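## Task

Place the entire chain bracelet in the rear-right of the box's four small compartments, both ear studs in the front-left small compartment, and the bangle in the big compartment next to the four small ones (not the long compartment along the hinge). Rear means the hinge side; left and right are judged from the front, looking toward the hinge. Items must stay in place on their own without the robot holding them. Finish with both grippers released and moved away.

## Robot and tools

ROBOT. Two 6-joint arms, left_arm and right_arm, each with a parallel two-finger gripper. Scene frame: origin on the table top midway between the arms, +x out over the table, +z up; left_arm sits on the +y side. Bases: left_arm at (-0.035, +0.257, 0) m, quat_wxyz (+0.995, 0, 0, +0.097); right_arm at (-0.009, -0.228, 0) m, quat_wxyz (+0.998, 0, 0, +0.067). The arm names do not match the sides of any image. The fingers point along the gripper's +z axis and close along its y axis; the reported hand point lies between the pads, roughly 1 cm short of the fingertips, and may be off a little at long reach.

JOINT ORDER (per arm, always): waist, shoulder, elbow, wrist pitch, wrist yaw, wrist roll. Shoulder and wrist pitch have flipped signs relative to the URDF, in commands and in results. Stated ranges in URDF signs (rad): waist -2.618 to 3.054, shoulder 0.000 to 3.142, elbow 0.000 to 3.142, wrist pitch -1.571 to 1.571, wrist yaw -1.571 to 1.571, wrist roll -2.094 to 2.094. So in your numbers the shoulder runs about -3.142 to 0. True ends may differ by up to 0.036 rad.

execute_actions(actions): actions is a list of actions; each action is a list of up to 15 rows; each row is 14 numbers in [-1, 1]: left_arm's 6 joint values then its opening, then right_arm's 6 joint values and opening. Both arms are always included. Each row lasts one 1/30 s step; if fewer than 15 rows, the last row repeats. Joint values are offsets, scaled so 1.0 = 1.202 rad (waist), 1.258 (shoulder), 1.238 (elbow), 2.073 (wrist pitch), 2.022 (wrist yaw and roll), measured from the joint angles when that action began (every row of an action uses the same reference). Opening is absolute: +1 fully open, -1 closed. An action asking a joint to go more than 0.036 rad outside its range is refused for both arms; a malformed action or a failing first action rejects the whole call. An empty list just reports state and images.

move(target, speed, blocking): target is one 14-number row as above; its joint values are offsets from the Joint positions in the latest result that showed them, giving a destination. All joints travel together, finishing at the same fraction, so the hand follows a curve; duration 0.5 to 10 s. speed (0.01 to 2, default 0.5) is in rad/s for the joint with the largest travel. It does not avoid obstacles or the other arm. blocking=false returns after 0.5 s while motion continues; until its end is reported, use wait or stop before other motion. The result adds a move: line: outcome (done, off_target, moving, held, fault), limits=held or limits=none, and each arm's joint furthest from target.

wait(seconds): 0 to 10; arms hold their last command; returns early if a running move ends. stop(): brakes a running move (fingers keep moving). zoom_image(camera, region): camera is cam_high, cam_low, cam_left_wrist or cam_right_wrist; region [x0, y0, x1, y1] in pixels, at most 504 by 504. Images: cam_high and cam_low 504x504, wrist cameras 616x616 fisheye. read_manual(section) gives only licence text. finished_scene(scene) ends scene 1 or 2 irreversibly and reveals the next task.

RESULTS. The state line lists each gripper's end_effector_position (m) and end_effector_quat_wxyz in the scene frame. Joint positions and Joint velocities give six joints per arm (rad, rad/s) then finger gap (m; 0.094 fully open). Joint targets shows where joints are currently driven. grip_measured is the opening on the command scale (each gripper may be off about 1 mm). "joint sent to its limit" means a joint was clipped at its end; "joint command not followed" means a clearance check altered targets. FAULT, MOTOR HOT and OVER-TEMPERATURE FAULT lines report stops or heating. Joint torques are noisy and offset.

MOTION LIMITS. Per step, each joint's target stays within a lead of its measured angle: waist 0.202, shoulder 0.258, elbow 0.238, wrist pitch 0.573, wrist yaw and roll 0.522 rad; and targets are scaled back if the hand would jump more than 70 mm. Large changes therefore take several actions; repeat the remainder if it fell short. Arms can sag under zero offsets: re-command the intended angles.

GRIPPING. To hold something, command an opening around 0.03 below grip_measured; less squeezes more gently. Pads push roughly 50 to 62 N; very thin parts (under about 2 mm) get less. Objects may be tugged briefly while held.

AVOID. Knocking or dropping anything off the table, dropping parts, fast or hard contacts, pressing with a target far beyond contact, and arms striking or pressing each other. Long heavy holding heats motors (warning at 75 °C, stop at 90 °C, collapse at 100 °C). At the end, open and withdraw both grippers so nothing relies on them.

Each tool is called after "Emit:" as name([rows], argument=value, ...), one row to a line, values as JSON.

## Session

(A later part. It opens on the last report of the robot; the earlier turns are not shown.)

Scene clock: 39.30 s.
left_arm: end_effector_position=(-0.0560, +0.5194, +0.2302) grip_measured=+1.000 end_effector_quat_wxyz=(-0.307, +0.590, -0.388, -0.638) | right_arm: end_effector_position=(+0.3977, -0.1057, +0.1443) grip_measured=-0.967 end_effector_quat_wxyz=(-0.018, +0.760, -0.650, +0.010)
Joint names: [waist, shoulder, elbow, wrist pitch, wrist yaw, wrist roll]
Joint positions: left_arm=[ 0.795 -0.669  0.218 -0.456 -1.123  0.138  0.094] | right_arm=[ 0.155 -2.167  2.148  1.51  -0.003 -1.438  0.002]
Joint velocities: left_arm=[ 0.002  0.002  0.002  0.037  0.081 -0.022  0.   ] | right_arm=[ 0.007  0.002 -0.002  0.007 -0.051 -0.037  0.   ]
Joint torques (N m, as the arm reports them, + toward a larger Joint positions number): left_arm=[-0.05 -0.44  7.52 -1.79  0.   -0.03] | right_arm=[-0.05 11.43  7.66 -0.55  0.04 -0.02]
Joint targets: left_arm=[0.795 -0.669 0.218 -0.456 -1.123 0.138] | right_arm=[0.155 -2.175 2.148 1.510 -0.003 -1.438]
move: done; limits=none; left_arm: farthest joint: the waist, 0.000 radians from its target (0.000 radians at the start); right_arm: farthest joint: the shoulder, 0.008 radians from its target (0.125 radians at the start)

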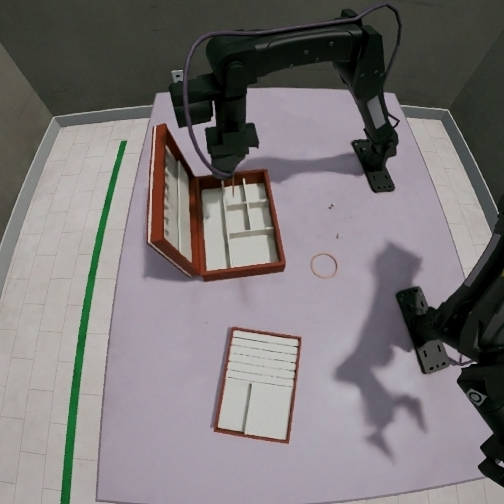

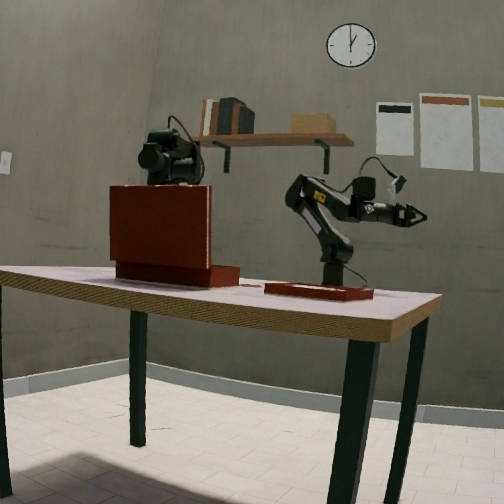

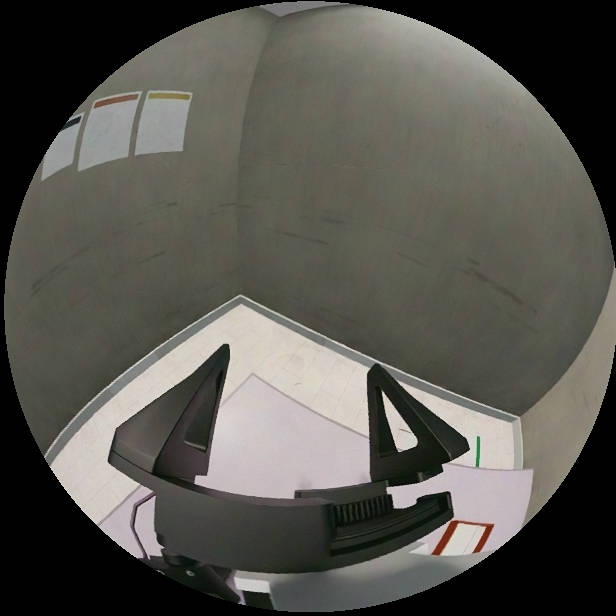

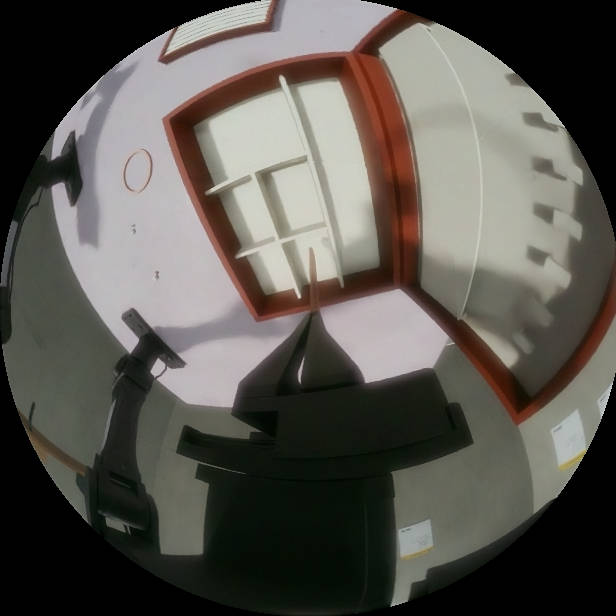

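Emit:
move(target=[0,0,0,0,0,0,1,0,-0.02,-0.315,-0.185,0,0,-0.99], speed=0.2)

Emit:
move(target=[0,0,0,0,0,0,1,0,0.0,0,0,0,0,-0.75])

Emit:
move(target=[0,0,0,0,0,0,1,0,0.03,0.28,0.18,0,0,-0.75], speed=0.4)

Scene clock: 45.50 s.
left_arm: end_effector_position=(-0.0560, +0.5194, +0.2302) grip_measured=+1.000 end_effector_quat_wxyz=(-0.307, +0.590, -0.388, -0.638) | right_arm: end_effector_position=(+0.3990, -0.1053, +0.0441) grip_measured=-0.967 end_effector_quat_wxyz=(-0.011, +0.760, -0.650, +0.005)
Joint names: [waist, shoulder, elbow, wrist pitch, wrist yaw, wrist roll]
Joint positions: left_arm=[ 0.795 -0.669  0.218 -0.456 -1.123  0.138  0.094] | right_arm=[ 0.155 -2.181  1.772  1.137 -0.003 -1.438  0.002]
Joint velocities: left_arm=[ 0.002  0.007 -0.022  0.007 -0.007 -0.007  0.   ] | right_arm=[ 0.007  0.007  0.002 -0.051 -0.022  0.037  0.   ]
Joint torques (N m, as the arm reports them, + toward a larger Joint positions number): left_arm=[-0.02 -0.43  7.45 -1.79  0.   -0.02] | right_arm=[-0.03 11.66  6.59 -0.61  0.02  0.  ]
Joint targets: left_arm=[0.795 -0.669 0.218 -0.456 -1.123 0.138] | right_arm=[0.155 -2.192 1.758 1.127 -0.003 -1.438]
move: done; limits=none; left_arm: farthest joint: the waist, 0.000 radians from its target (0.000 radians at the start); right_arm: farthest joint: the elbow, 0.014 radians from its target (0.390 radians at the start)

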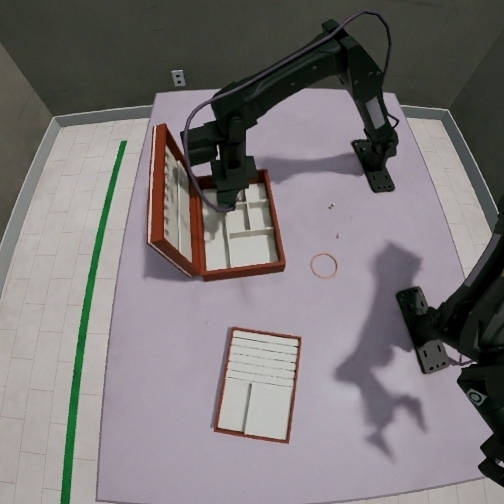

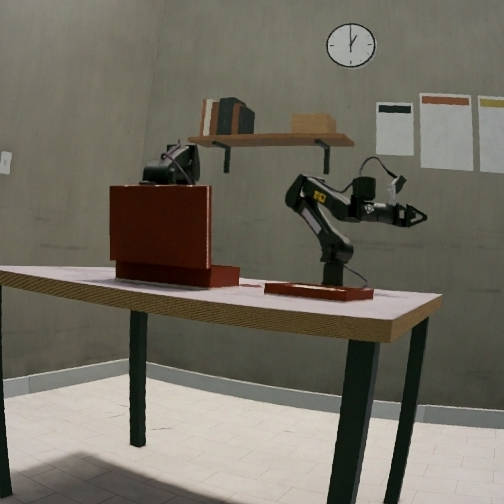

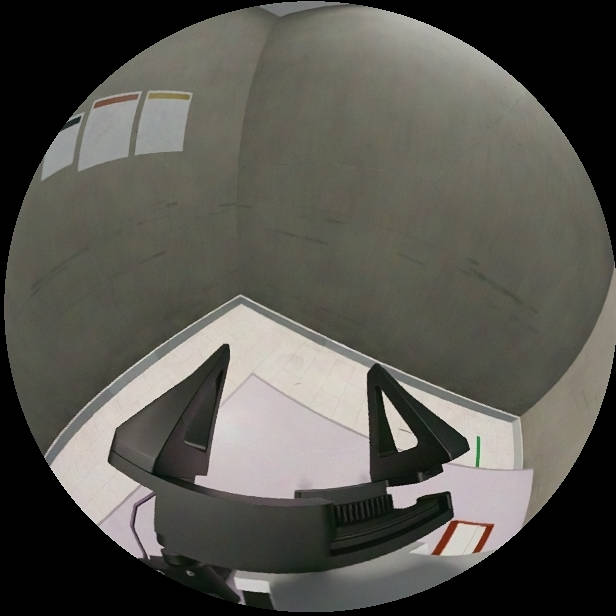

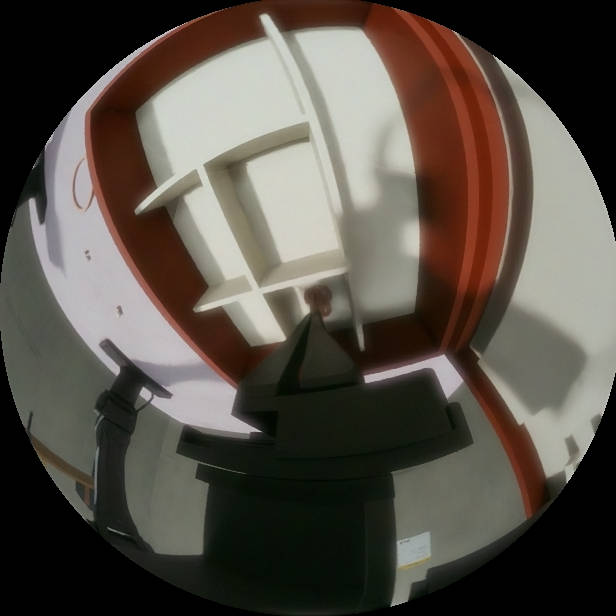

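Scene clock: 46.00 s.
left_arm: end_effector_position=(-0.0560, +0.5194, +0.2302) grip_measured=+1.000 end_effector_quat_wxyz=(-0.307, +0.590, -0.388, -0.638) | right_arm: end_effector_position=(+0.3990, -0.1053, +0.0441) grip_measured=-0.753 end_effector_quat_wxyz=(-0.011, +0.760, -0.650, +0.005)
Joint names: [waist, shoulder, elbow, wrist pitch, wrist yaw, wrist roll]
Joint positions: left_arm=[ 0.795 -0.669  0.218 -0.456 -1.123  0.138  0.094] | right_arm=[ 0.155 -2.181  1.772  1.137 -0.003 -1.438  0.012]
Joint velocities: left_arm=[ 0.007  0.032 -0.017  0.007 -0.007 -0.007  0.   ] | right_arm=[ 0.002 -0.002  0.002 -0.022  0.007  0.022 -0.   ]
Joint torques (N m, as the arm reports them, + toward a larger Joint positions number): left_arm=[-0.03 -0.44  7.5  -1.78  0.   -0.02] | right_arm=[ 0.02 12.64  7.88 -0.49  0.02 -0.02]
Joint targets: left_arm=[0.795 -0.669 0.218 -0.456 -1.123 0.138] | right_arm=[0.155 -2.181 1.772 1.137 -0.003 -1.438]
move: done; limits=none; left_arm: farthest joint: the waist, 0.000 radians from its target (0.000 radians at the start); right_arm: farthest joint: the waist, 0.000 radians from its target (0.000 radians at the start)

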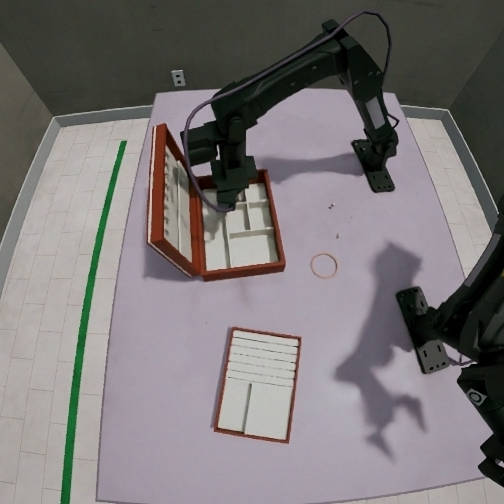

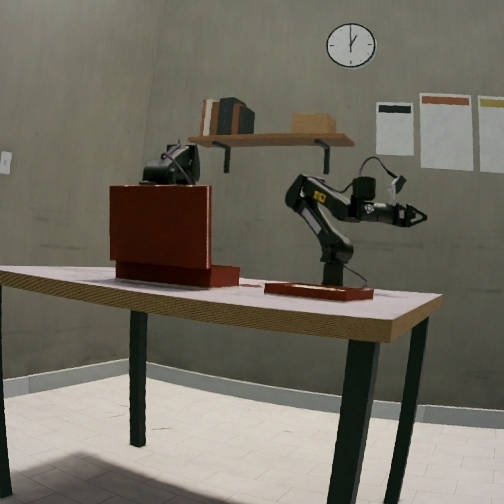

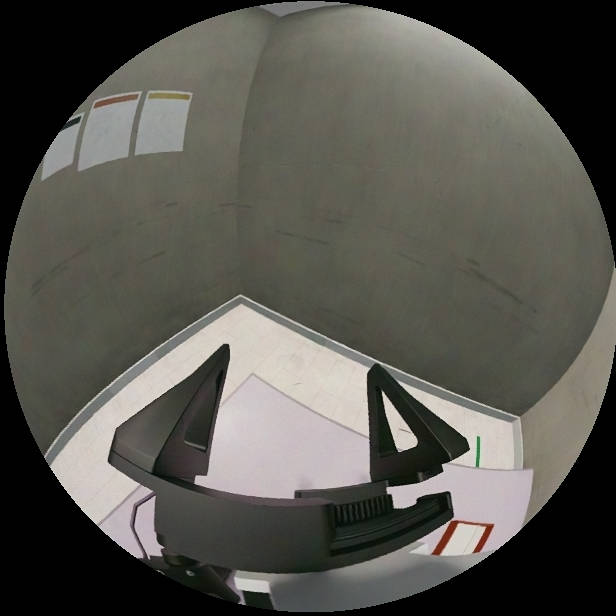

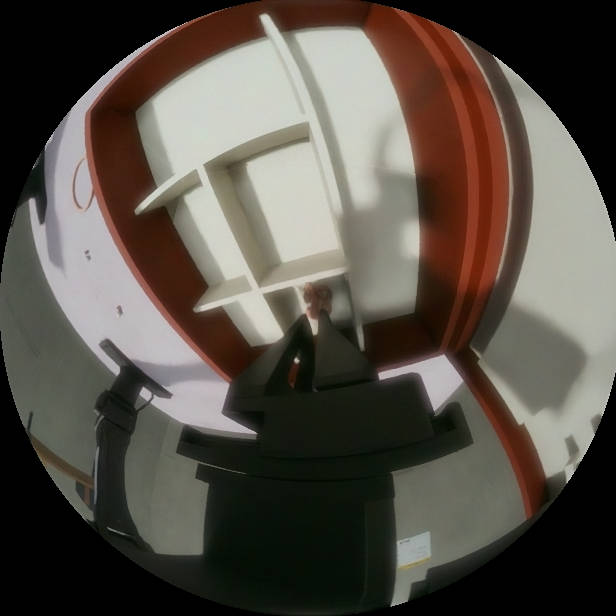

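Scene clock: 47.67 s.
left_arm: end_effector_position=(-0.0560, +0.5194, +0.2302) grip_measured=+1.000 end_effector_quat_wxyz=(-0.307, +0.590, -0.388, -0.638) | right_arm: end_effector_position=(+0.3931, -0.1070, +0.1389) grip_measured=-0.753 end_effector_quat_wxyz=(-0.014, +0.760, -0.650, +0.007)
Joint names: [waist, shoulder, elbow, wrist pitch, wrist yaw, wrist roll]
Joint positions: left_arm=[ 0.795 -0.669  0.218 -0.456 -1.123  0.138  0.094] | right_arm=[ 0.155 -2.151  2.101  1.491 -0.003 -1.438  0.012]
Joint velocities: left_arm=[-0.007  0.007 -0.022 -0.066  0.007  0.022  0.   ] | right_arm=[-0.002  0.017  0.002  0.022 -0.066  0.022 -0.   ]
Joint torques (N m, as the arm reports them, + toward a larger Joint positions number): left_arm=[ 0.01 -0.43  7.48 -1.79  0.01 -0.02] | right_arm=[-0.09 12.85  9.42 -0.26  0.05 -0.03]
Joint targets: left_arm=[0.795 -0.669 0.218 -0.456 -1.123 0.138] | right_arm=[0.155 -2.143 2.118 1.511 -0.003 -1.438]
move: done; limits=none; left_arm: farthest joint: the waist, 0.000 radians from its target (0.000 radians at the start); right_arm: farthest joint: the wrist pitch, 0.019 radians from its target (0.373 radians at the start)

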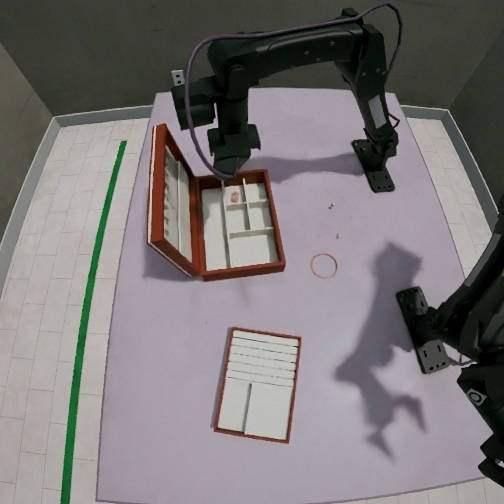

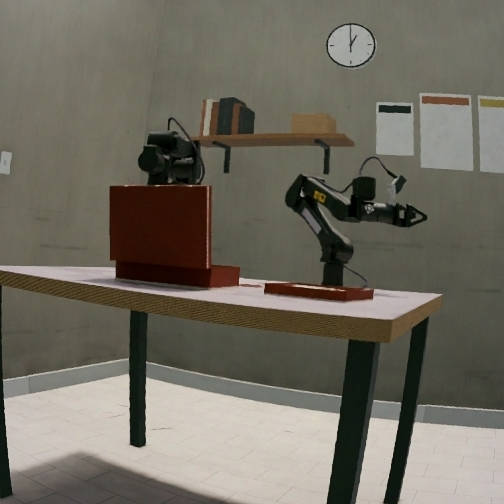

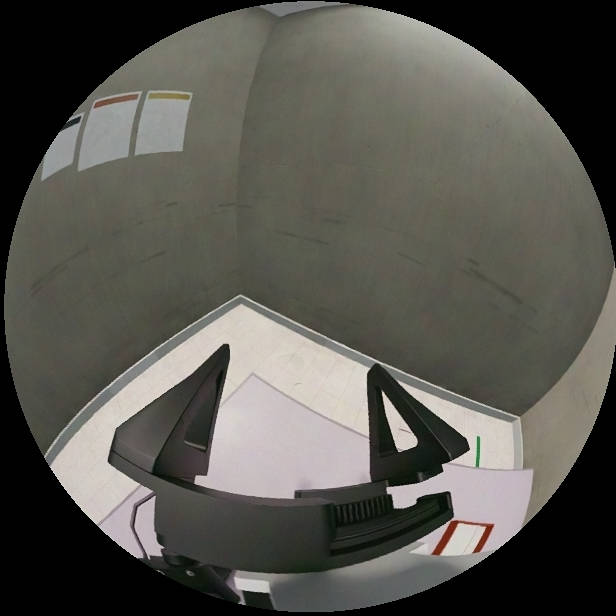

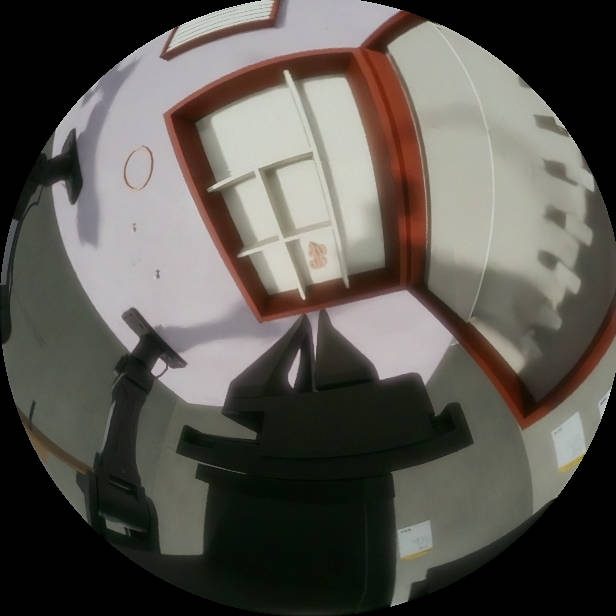

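Emit:
move(target=[0,0,0,0,0,0,1,0.408,0.641,-0.994,-0.194,0,0.716,-0.6], speed=0.8)

Emit:
zoom_image(camera="cam_right_wrist", region=[240,220,380,360])

Scene clock: 55.93 s.
left_arm: end_effector_position=(-0.0560, +0.5194, +0.2302) grip_measured=+1.000 end_effector_quat_wxyz=(-0.307, +0.590, -0.388, -0.638) | right_arm: end_effector_position=(+0.1392, -0.0824, +0.0687) grip_measured=-0.603 end_effector_quat_wxyz=(-0.006, -0.376, +0.927, -0.001)
Joint names: [waist, shoulder, elbow, wrist pitch, wrist yaw, wrist roll]
Joint positions: left_arm=[ 0.795 -0.669  0.218 -0.456 -1.123  0.138  0.094] | right_arm=[ 0.637 -1.364  0.884  1.103 -0.002 -0.001  0.019]
Joint velocities: left_arm=[ 0.012 -0.002  0.012  0.066 -0.095 -0.007  0.   ] | right_arm=[ 0.007 -0.012 -0.012  0.051 -0.037 -0.037 -0.001]
Joint torques (N m, as the arm reports them, + toward a larger Joint positions number): left_arm=[-0.04 -0.45  7.5  -1.78  0.01 -0.02] | right_arm=[ 0.63  6.22  6.33 -0.58  0.04  0.09]
Joint targets: left_arm=[0.795 -0.669 0.218 -0.456 -1.123 0.138] | right_arm=[0.646 -1.344 0.870 1.089 -0.003 0.010]
move: done; limits=none; left_arm: farthest joint: the waist, 0.000 radians from its target (0.000 radians at the start); right_arm: farthest joint: the shoulder, 0.019 radians from its target (0.806 radians at the start)

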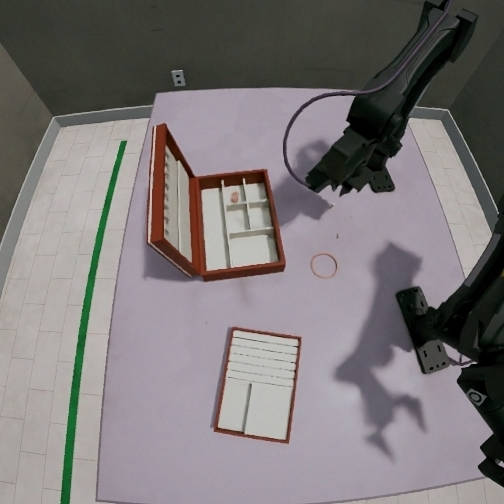

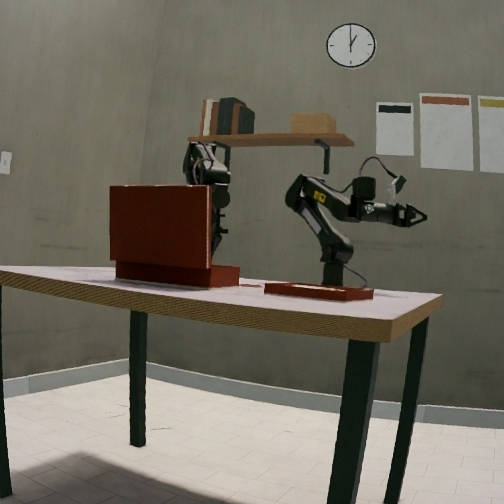

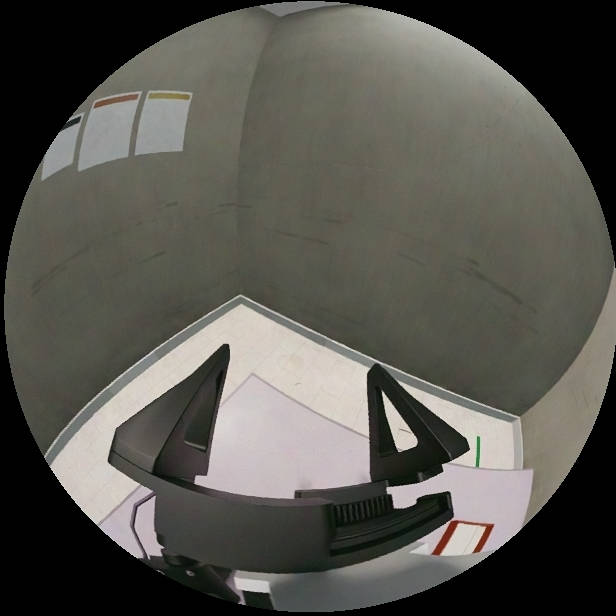

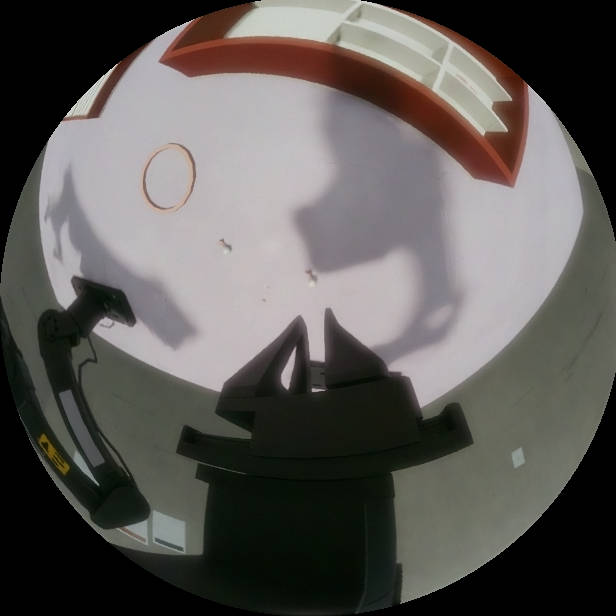

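Region (240, 220, 380, 360) of cam_right_wrist's 616x616 image, scaled by 3.600, with more detail than that image has.

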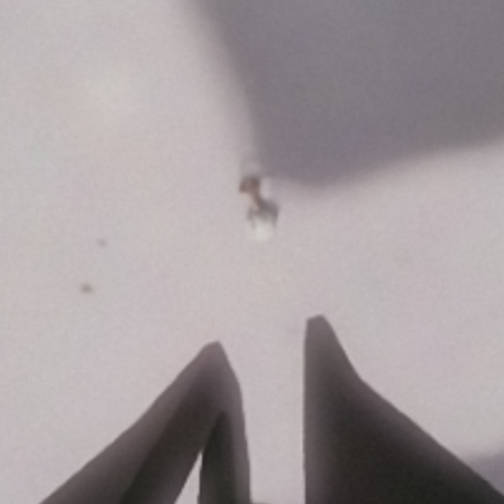

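Emit:
move(target=[0,0,0,0,0,0,1,-0.027,-0.093,-0.111,-0.123,0,0,-0.6], speed=0.3)

Emit:
zoom_image(camera="cam_right_wrist", region=[240,220,380,360])

Scene clock: 62.13 s.
left_arm: end_effector_position=(-0.0560, +0.5194, +0.2302) grip_measured=+1.000 end_effector_quat_wxyz=(-0.307, +0.590, -0.388, -0.638) | right_arm: end_effector_position=(+0.1502, -0.0787, +0.0188) grip_measured=-0.603 end_effector_quat_wxyz=(-0.001, -0.365, +0.931, +0.001)
Joint names: [waist, shoulder, elbow, wrist pitch, wrist yaw, wrist roll]
Joint positions: left_arm=[ 0.795 -0.669  0.218 -0.456 -1.123  0.138  0.094] | right_arm=[ 0.614 -1.47   0.761  0.863 -0.002  0.     0.019]
Joint velocities: left_arm=[ 0.002  0.012  0.002 -0.066 -0.022 -0.022  0.   ] | right_arm=[ 0.002  0.002 -0.007 -0.066  0.007 -0.051  0.   ]
Joint torques (N m, as the arm reports them, + toward a larger Joint positions number): left_arm=[-0.03 -0.45  7.57 -1.78  0.01 -0.03] | right_arm=[-0.74  4.12  5.85 -0.61  0.   -0.03]
Joint targets: left_arm=[0.795 -0.669 0.218 -0.456 -1.123 0.138] | right_arm=[0.604 -1.481 0.746 0.848 -0.002 -0.000]
move: done; limits=none; left_arm: farthest joint: the waist, 0.000 radians from its target (0.000 radians at the start); right_arm: farthest joint: the wrist pitch, 0.015 radians from its target (0.255 radians at the start)

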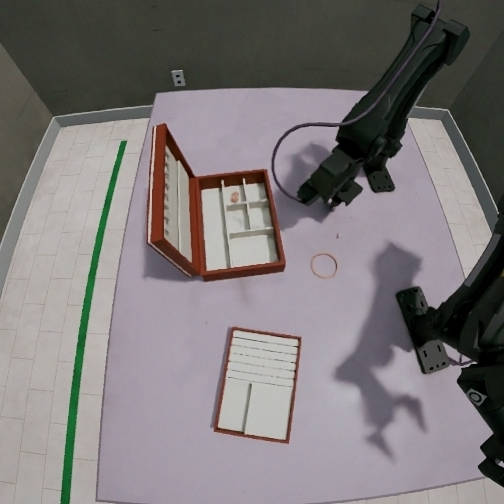

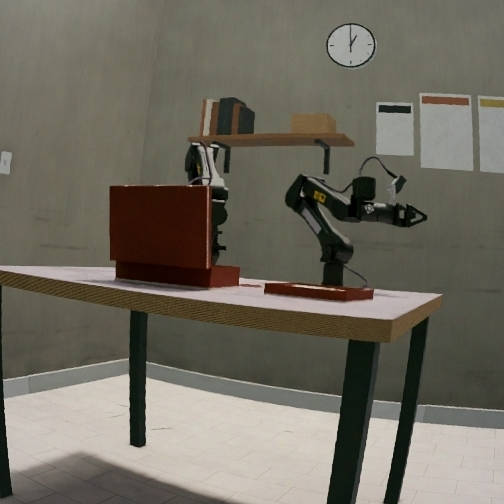

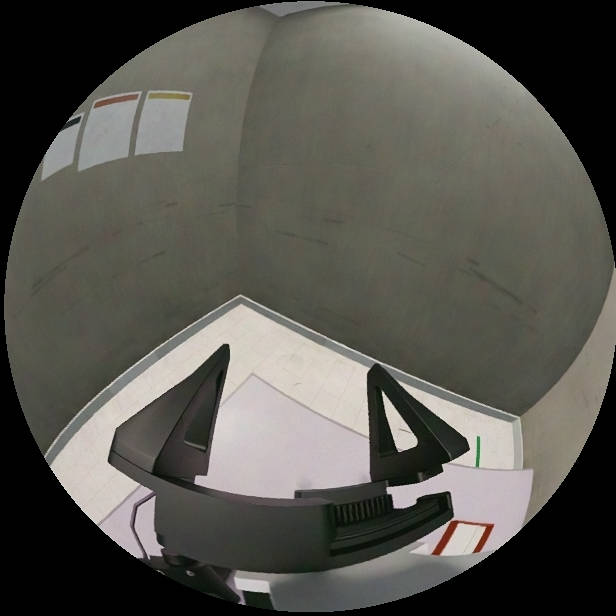

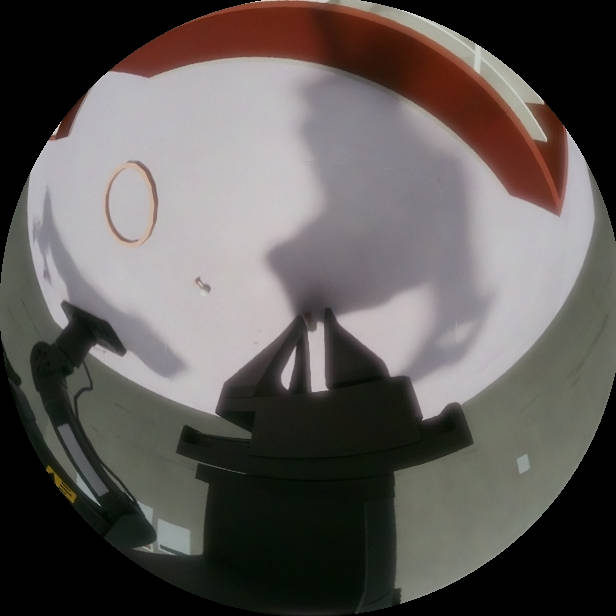

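Region (240, 220, 380, 360) of cam_right_wrist's 616x616 image, scaled by 3.600, with more detail than that image has.

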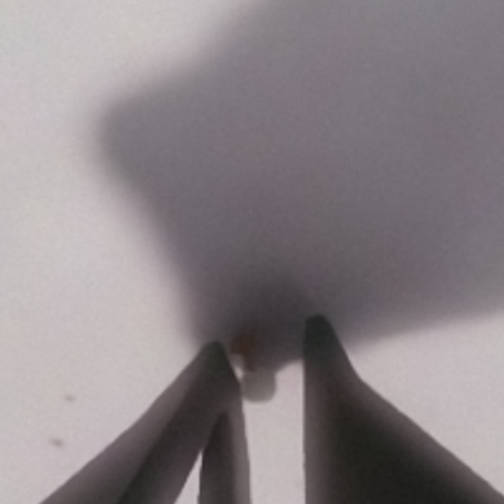

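Emit:
execute_actions([
  [[0,0,0,0,0,0,1,0.024,0,0,0,0,0,-0.6]],
  [[0,0,0,0,0,0,1,0,0,-0.035,-0.015,0,0,-0.6]],
  [[0,0,0,0,0,0,1,0,0,-0.025,-0.01,0,0,-0.6]],
  [[0,0,0,0,0,0,1,0,0,-0.015,0,0,0,-0.78]],
  [[0,0,0,0,0,0,1,0,0,-0.015,0,0,0,-0.88]],
])

Emit:
zoom_image(camera="cam_right_wrist", region=[240,220,380,360])

Scene clock: 67.80 s.
left_arm: end_effector_position=(-0.0560, +0.5194, +0.2302) grip_measured=+1.000 end_effector_quat_wxyz=(-0.307, +0.590, -0.388, -0.638) | right_arm: end_effector_position=(+0.1404, -0.0810, +0.0100) grip_measured=-0.870 end_effector_quat_wxyz=(-0.009, -0.374, +0.927, -0.000)
Joint names: [waist, shoulder, elbow, wrist pitch, wrist yaw, wrist roll]
Joint positions: left_arm=[ 0.795 -0.669  0.218 -0.456 -1.123  0.138  0.094] | right_arm=[ 0.634 -1.47   0.721  0.839 -0.006  0.     0.006]
Joint velocities: left_arm=[-0.012  0.002 -0.012  0.007  0.007  0.007  0.   ] | right_arm=[ 0.002 -0.012 -0.012  0.007 -0.022 -0.007 -0.   ]
Joint torques (N m, as the arm reports them, + toward a larger Joint positions number): left_arm=[ 0.02 -0.45  7.5  -1.79  0.02 -0.02] | right_arm=[-0.05  4.94  5.21 -0.43  0.04 -0.01]
Joint targets: left_arm=[0.795 -0.669 0.218 -0.456 -1.123 0.138] | right_arm=[0.634 -1.470 0.703 0.839 -0.006 0.000]

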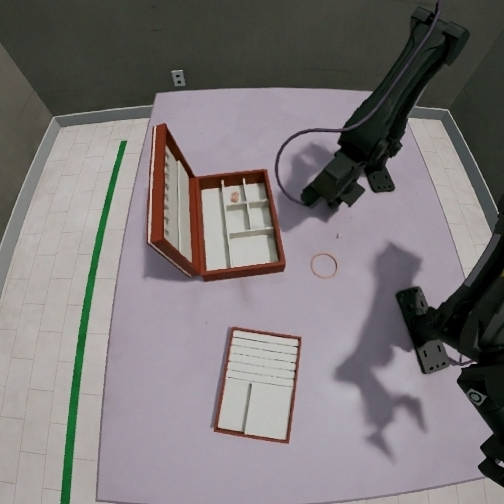

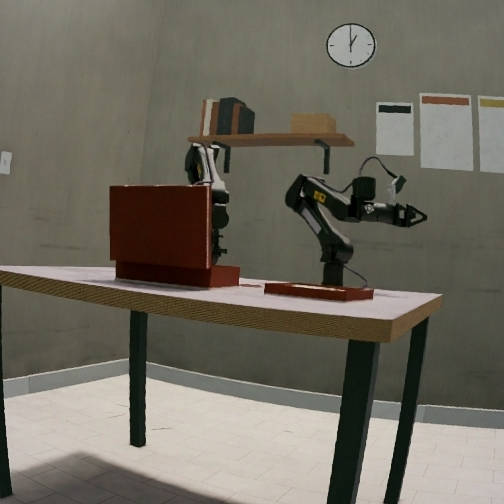

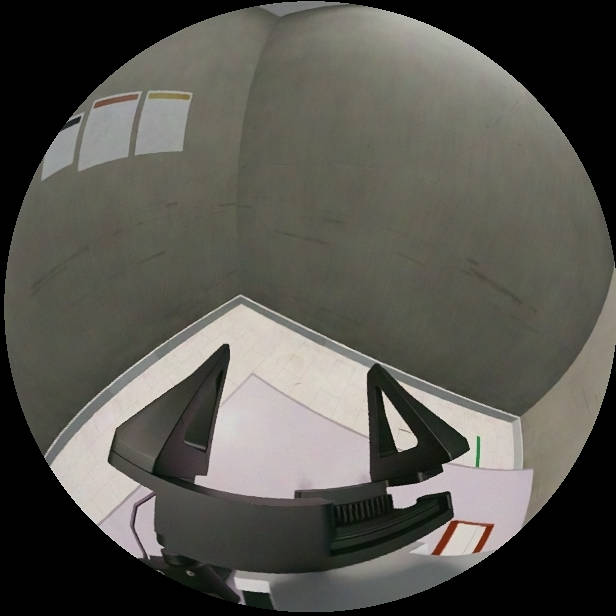

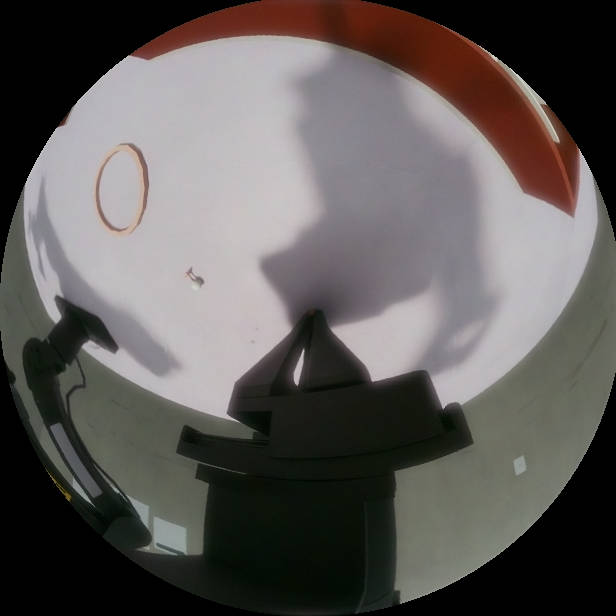

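Region (240, 220, 380, 360) of cam_right_wrist's 616x616 image, scaled by 3.600, with more detail than that image has.

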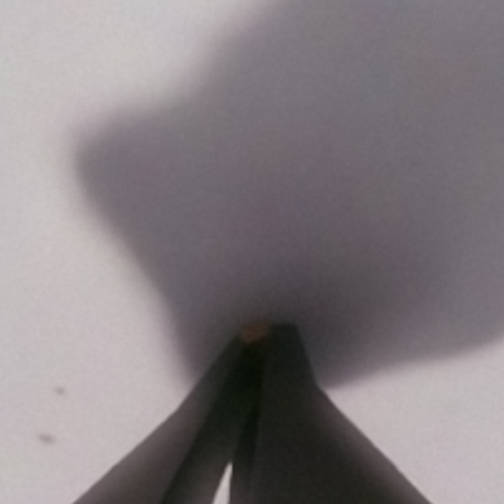

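Emit:
move(target=[0,0,0,0,0,0,1,0,0.12,0.233,0.194,0,0,-0.9], speed=0.5)

Emit:
move(target=[0,0,0,0,0,0,1,-0.248,-0.545,0.652,0.063,0,-0.56,-0.9], speed=0.7)

Scene clock: 74.87 s.
left_arm: end_effector_position=(-0.0560, +0.5194, +0.2302) grip_measured=+1.000 end_effector_quat_wxyz=(-0.307, +0.590, -0.388, -0.638) | right_arm: end_effector_position=(+0.1408, -0.0807, +0.1017) grip_measured=-0.886 end_effector_quat_wxyz=(+0.001, -0.374, +0.927, +0.004)
Joint names: [waist, shoulder, elbow, wrist pitch, wrist yaw, wrist roll]
Joint positions: left_arm=[ 0.795 -0.669  0.218 -0.456 -1.123  0.138  0.094] | right_arm=[ 0.634 -1.332  0.993  1.226 -0.006  0.     0.005]
Joint velocities: left_arm=[-0.002 -0.007  0.017  0.051  0.007  0.022  0.   ] | right_arm=[ 0.002  0.017  0.007  0.007 -0.125 -0.037  0.   ]
Joint torques (N m, as the arm reports them, + toward a larger Joint positions number): left_arm=[ 0.02 -0.43  7.53 -1.79  0.02 -0.01] | right_arm=[ 0.06  5.58  9.37 -0.28  0.04 -0.04]
Joint targets: left_arm=[0.795 -0.669 0.218 -0.456 -1.123 0.138] | right_arm=[0.634 -1.319 1.010 1.241 -0.006 0.000]
move: done; limits=none; left_arm: farthest joint: the waist, 0.000 radians from its target (0.000 radians at the start); right_arm: farthest joint: the elbow, 0.017 radians from its target (0.288 radians at the start)

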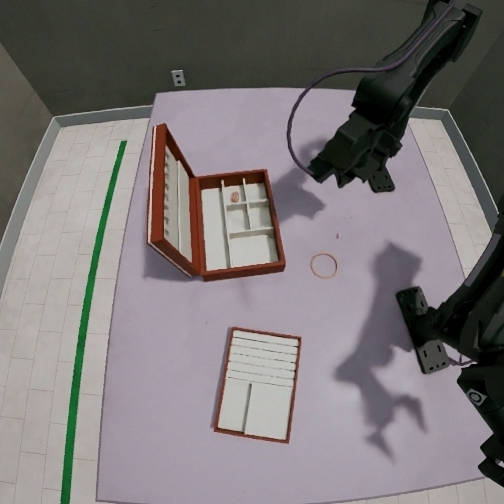

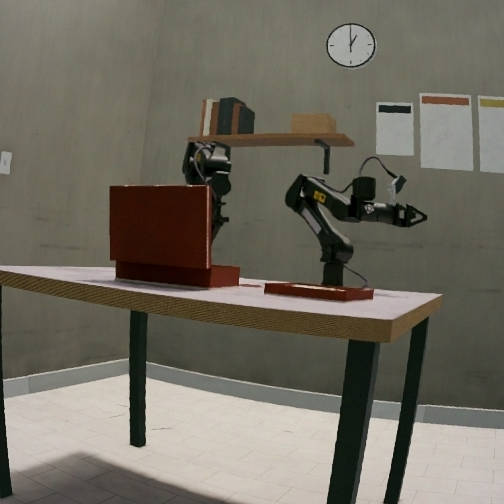

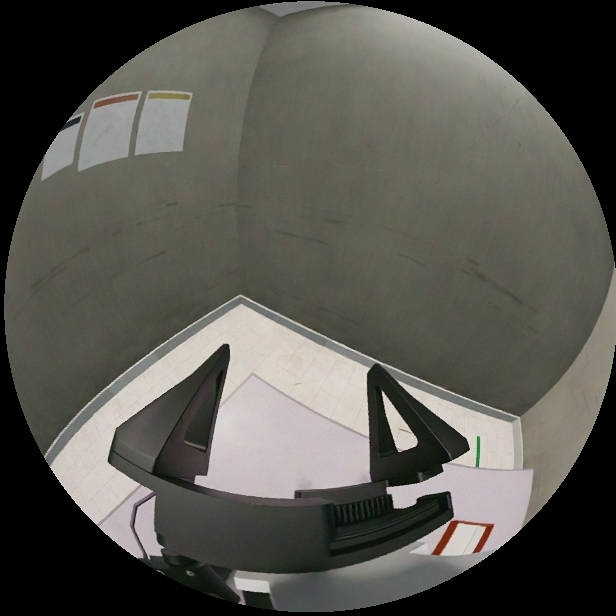

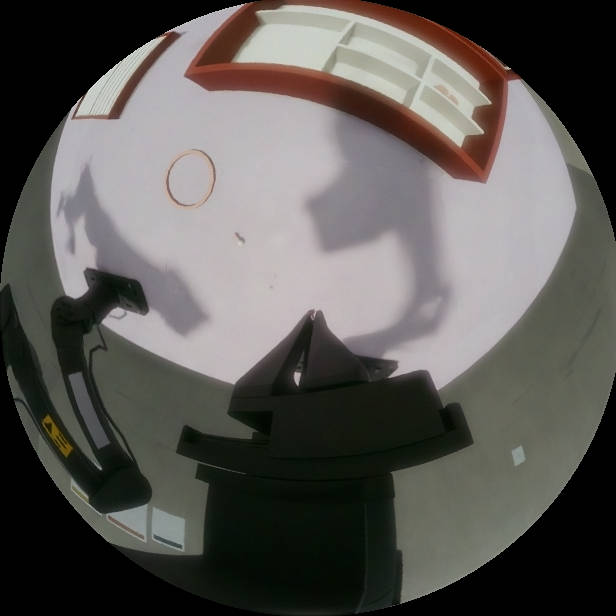

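Scene clock: 77.33 s.
left_arm: end_effector_position=(-0.0560, +0.5194, +0.2302) grip_measured=+1.000 end_effector_quat_wxyz=(-0.307, +0.590, -0.388, -0.638) | right_arm: end_effector_position=(+0.3321, -0.0504, +0.1120) grip_measured=-0.886 end_effector_quat_wxyz=(+0.002, -0.716, +0.698, +0.003)
Joint names: [waist, shoulder, elbow, wrist pitch, wrist yaw, wrist roll]
Joint positions: left_arm=[ 0.795 -0.669  0.218 -0.456 -1.123  0.138  0.094] | right_arm=[ 0.341 -2.008  1.778  1.339 -0.006 -1.122  0.005]
Joint velocities: left_arm=[-0.002 -0.002  0.022 -0.022 -0.037 -0.022  0.   ] | right_arm=[-0.002  0.012  0.002 -0.095 -0.037 -0.051  0.   ]
Joint torques (N m, as the arm reports them, + toward a larger Joint positions number): left_arm=[ 0.02 -0.48  7.44 -1.79 -0.01 -0.02] | right_arm=[-0.41 10.11  9.86 -0.22  0.02 -0.1 ]
Joint targets: left_arm=[0.795 -0.669 0.218 -0.456 -1.123 0.138] | right_arm=[0.336 -2.018 1.800 1.356 -0.006 -1.132]
move: off_target (right_arm); limits=none; left_arm: farthest joint: the waist, 0.000 radians from its target (0.000 radians at the start); right_arm: farthest joint: the elbow, 0.022 radians from its target (0.807 radians at the start)

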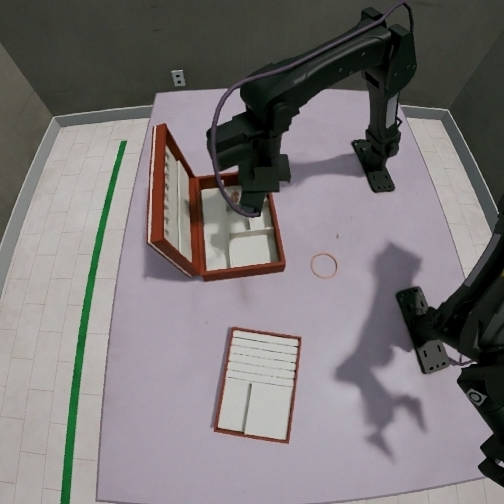

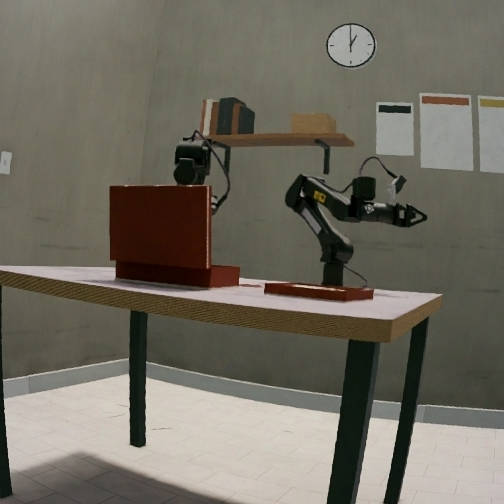

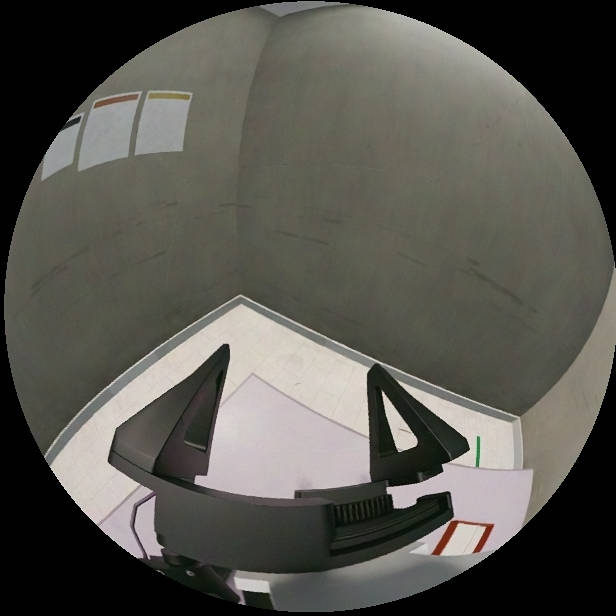

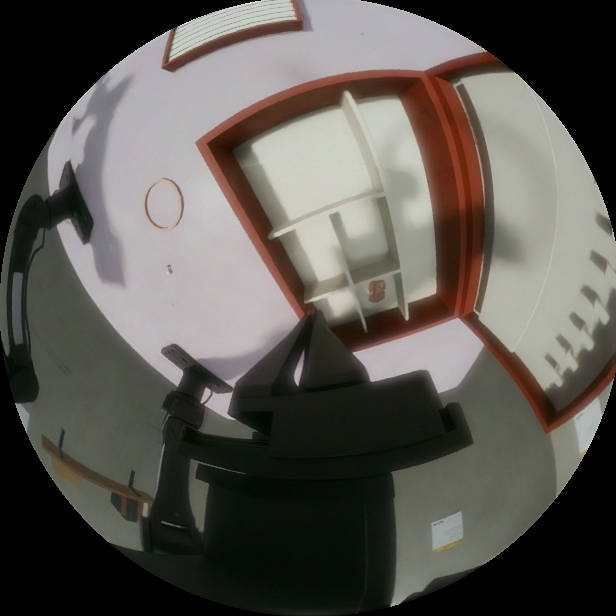

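Emit:
move(target=[0,0,0,0,0,0,1,0.008,-0.088,-0.131,-0.127,0,-0.08,-0.9], speed=0.25)

Scene clock: 83.33 s.
left_arm: end_effector_position=(-0.0560, +0.5194, +0.2302) grip_measured=+1.000 end_effector_quat_wxyz=(-0.307, +0.590, -0.388, -0.638) | right_arm: end_effector_position=(+0.3473, -0.0427, +0.0373) grip_measured=-0.886 end_effector_quat_wxyz=(-0.003, +0.767, -0.642, -0.002)
Joint names: [waist, shoulder, elbow, wrist pitch, wrist yaw, wrist roll]
Joint positions: left_arm=[ 0.795 -0.669  0.218 -0.456 -1.123  0.138  0.094] | right_arm=[ 0.341 -2.109  1.63   1.087 -0.006 -1.274  0.005]
Joint velocities: left_arm=[-0.007 -0.007 -0.012  0.066  0.007 -0.022  0.   ] | right_arm=[-0.002 -0.002 -0.002  0.007 -0.022 -0.007 -0.001]
Joint torques (N m, as the arm reports them, + toward a larger Joint positions number): left_arm=[-0.05 -0.46  7.47 -1.8   0.   -0.02] | right_arm=[ 0.73 10.92  6.33 -0.56  0.02 -0.11]
Joint targets: left_arm=[0.795 -0.669 0.218 -0.456 -1.123 0.138] | right_arm=[0.351 -2.118 1.616 1.076 -0.006 -1.284]
move: done; limits=none; left_arm: farthest joint: the waist, 0.000 radians from its target (0.000 radians at the start); right_arm: farthest joint: the elbow, 0.014 radians from its target (0.162 radians at the start)

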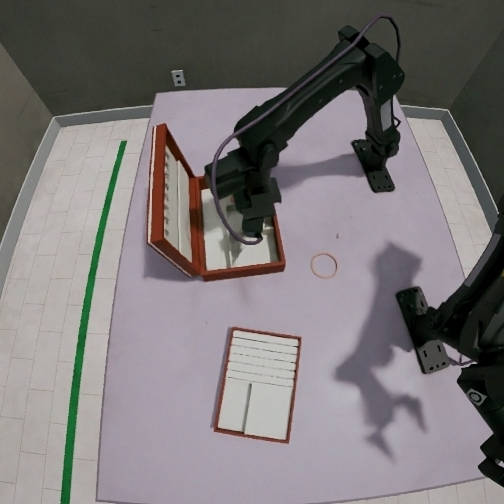

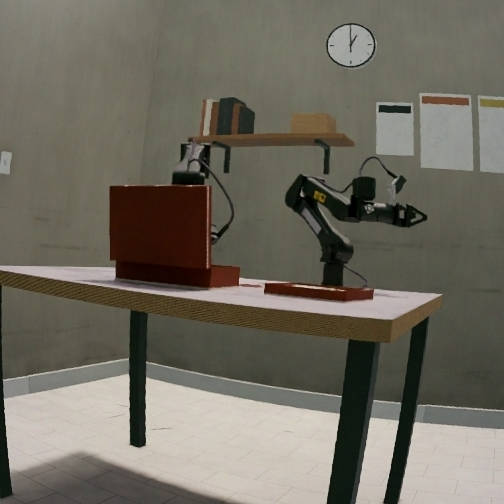

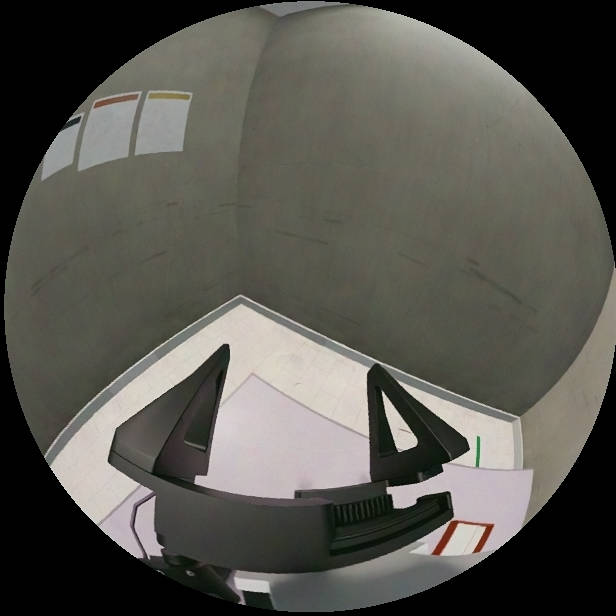

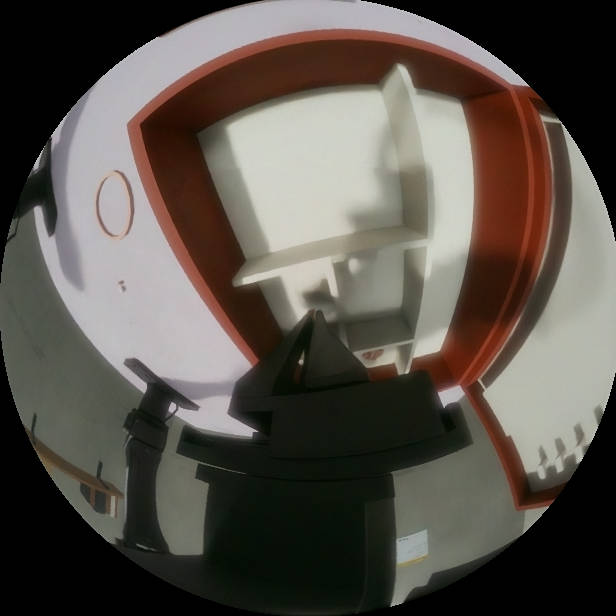

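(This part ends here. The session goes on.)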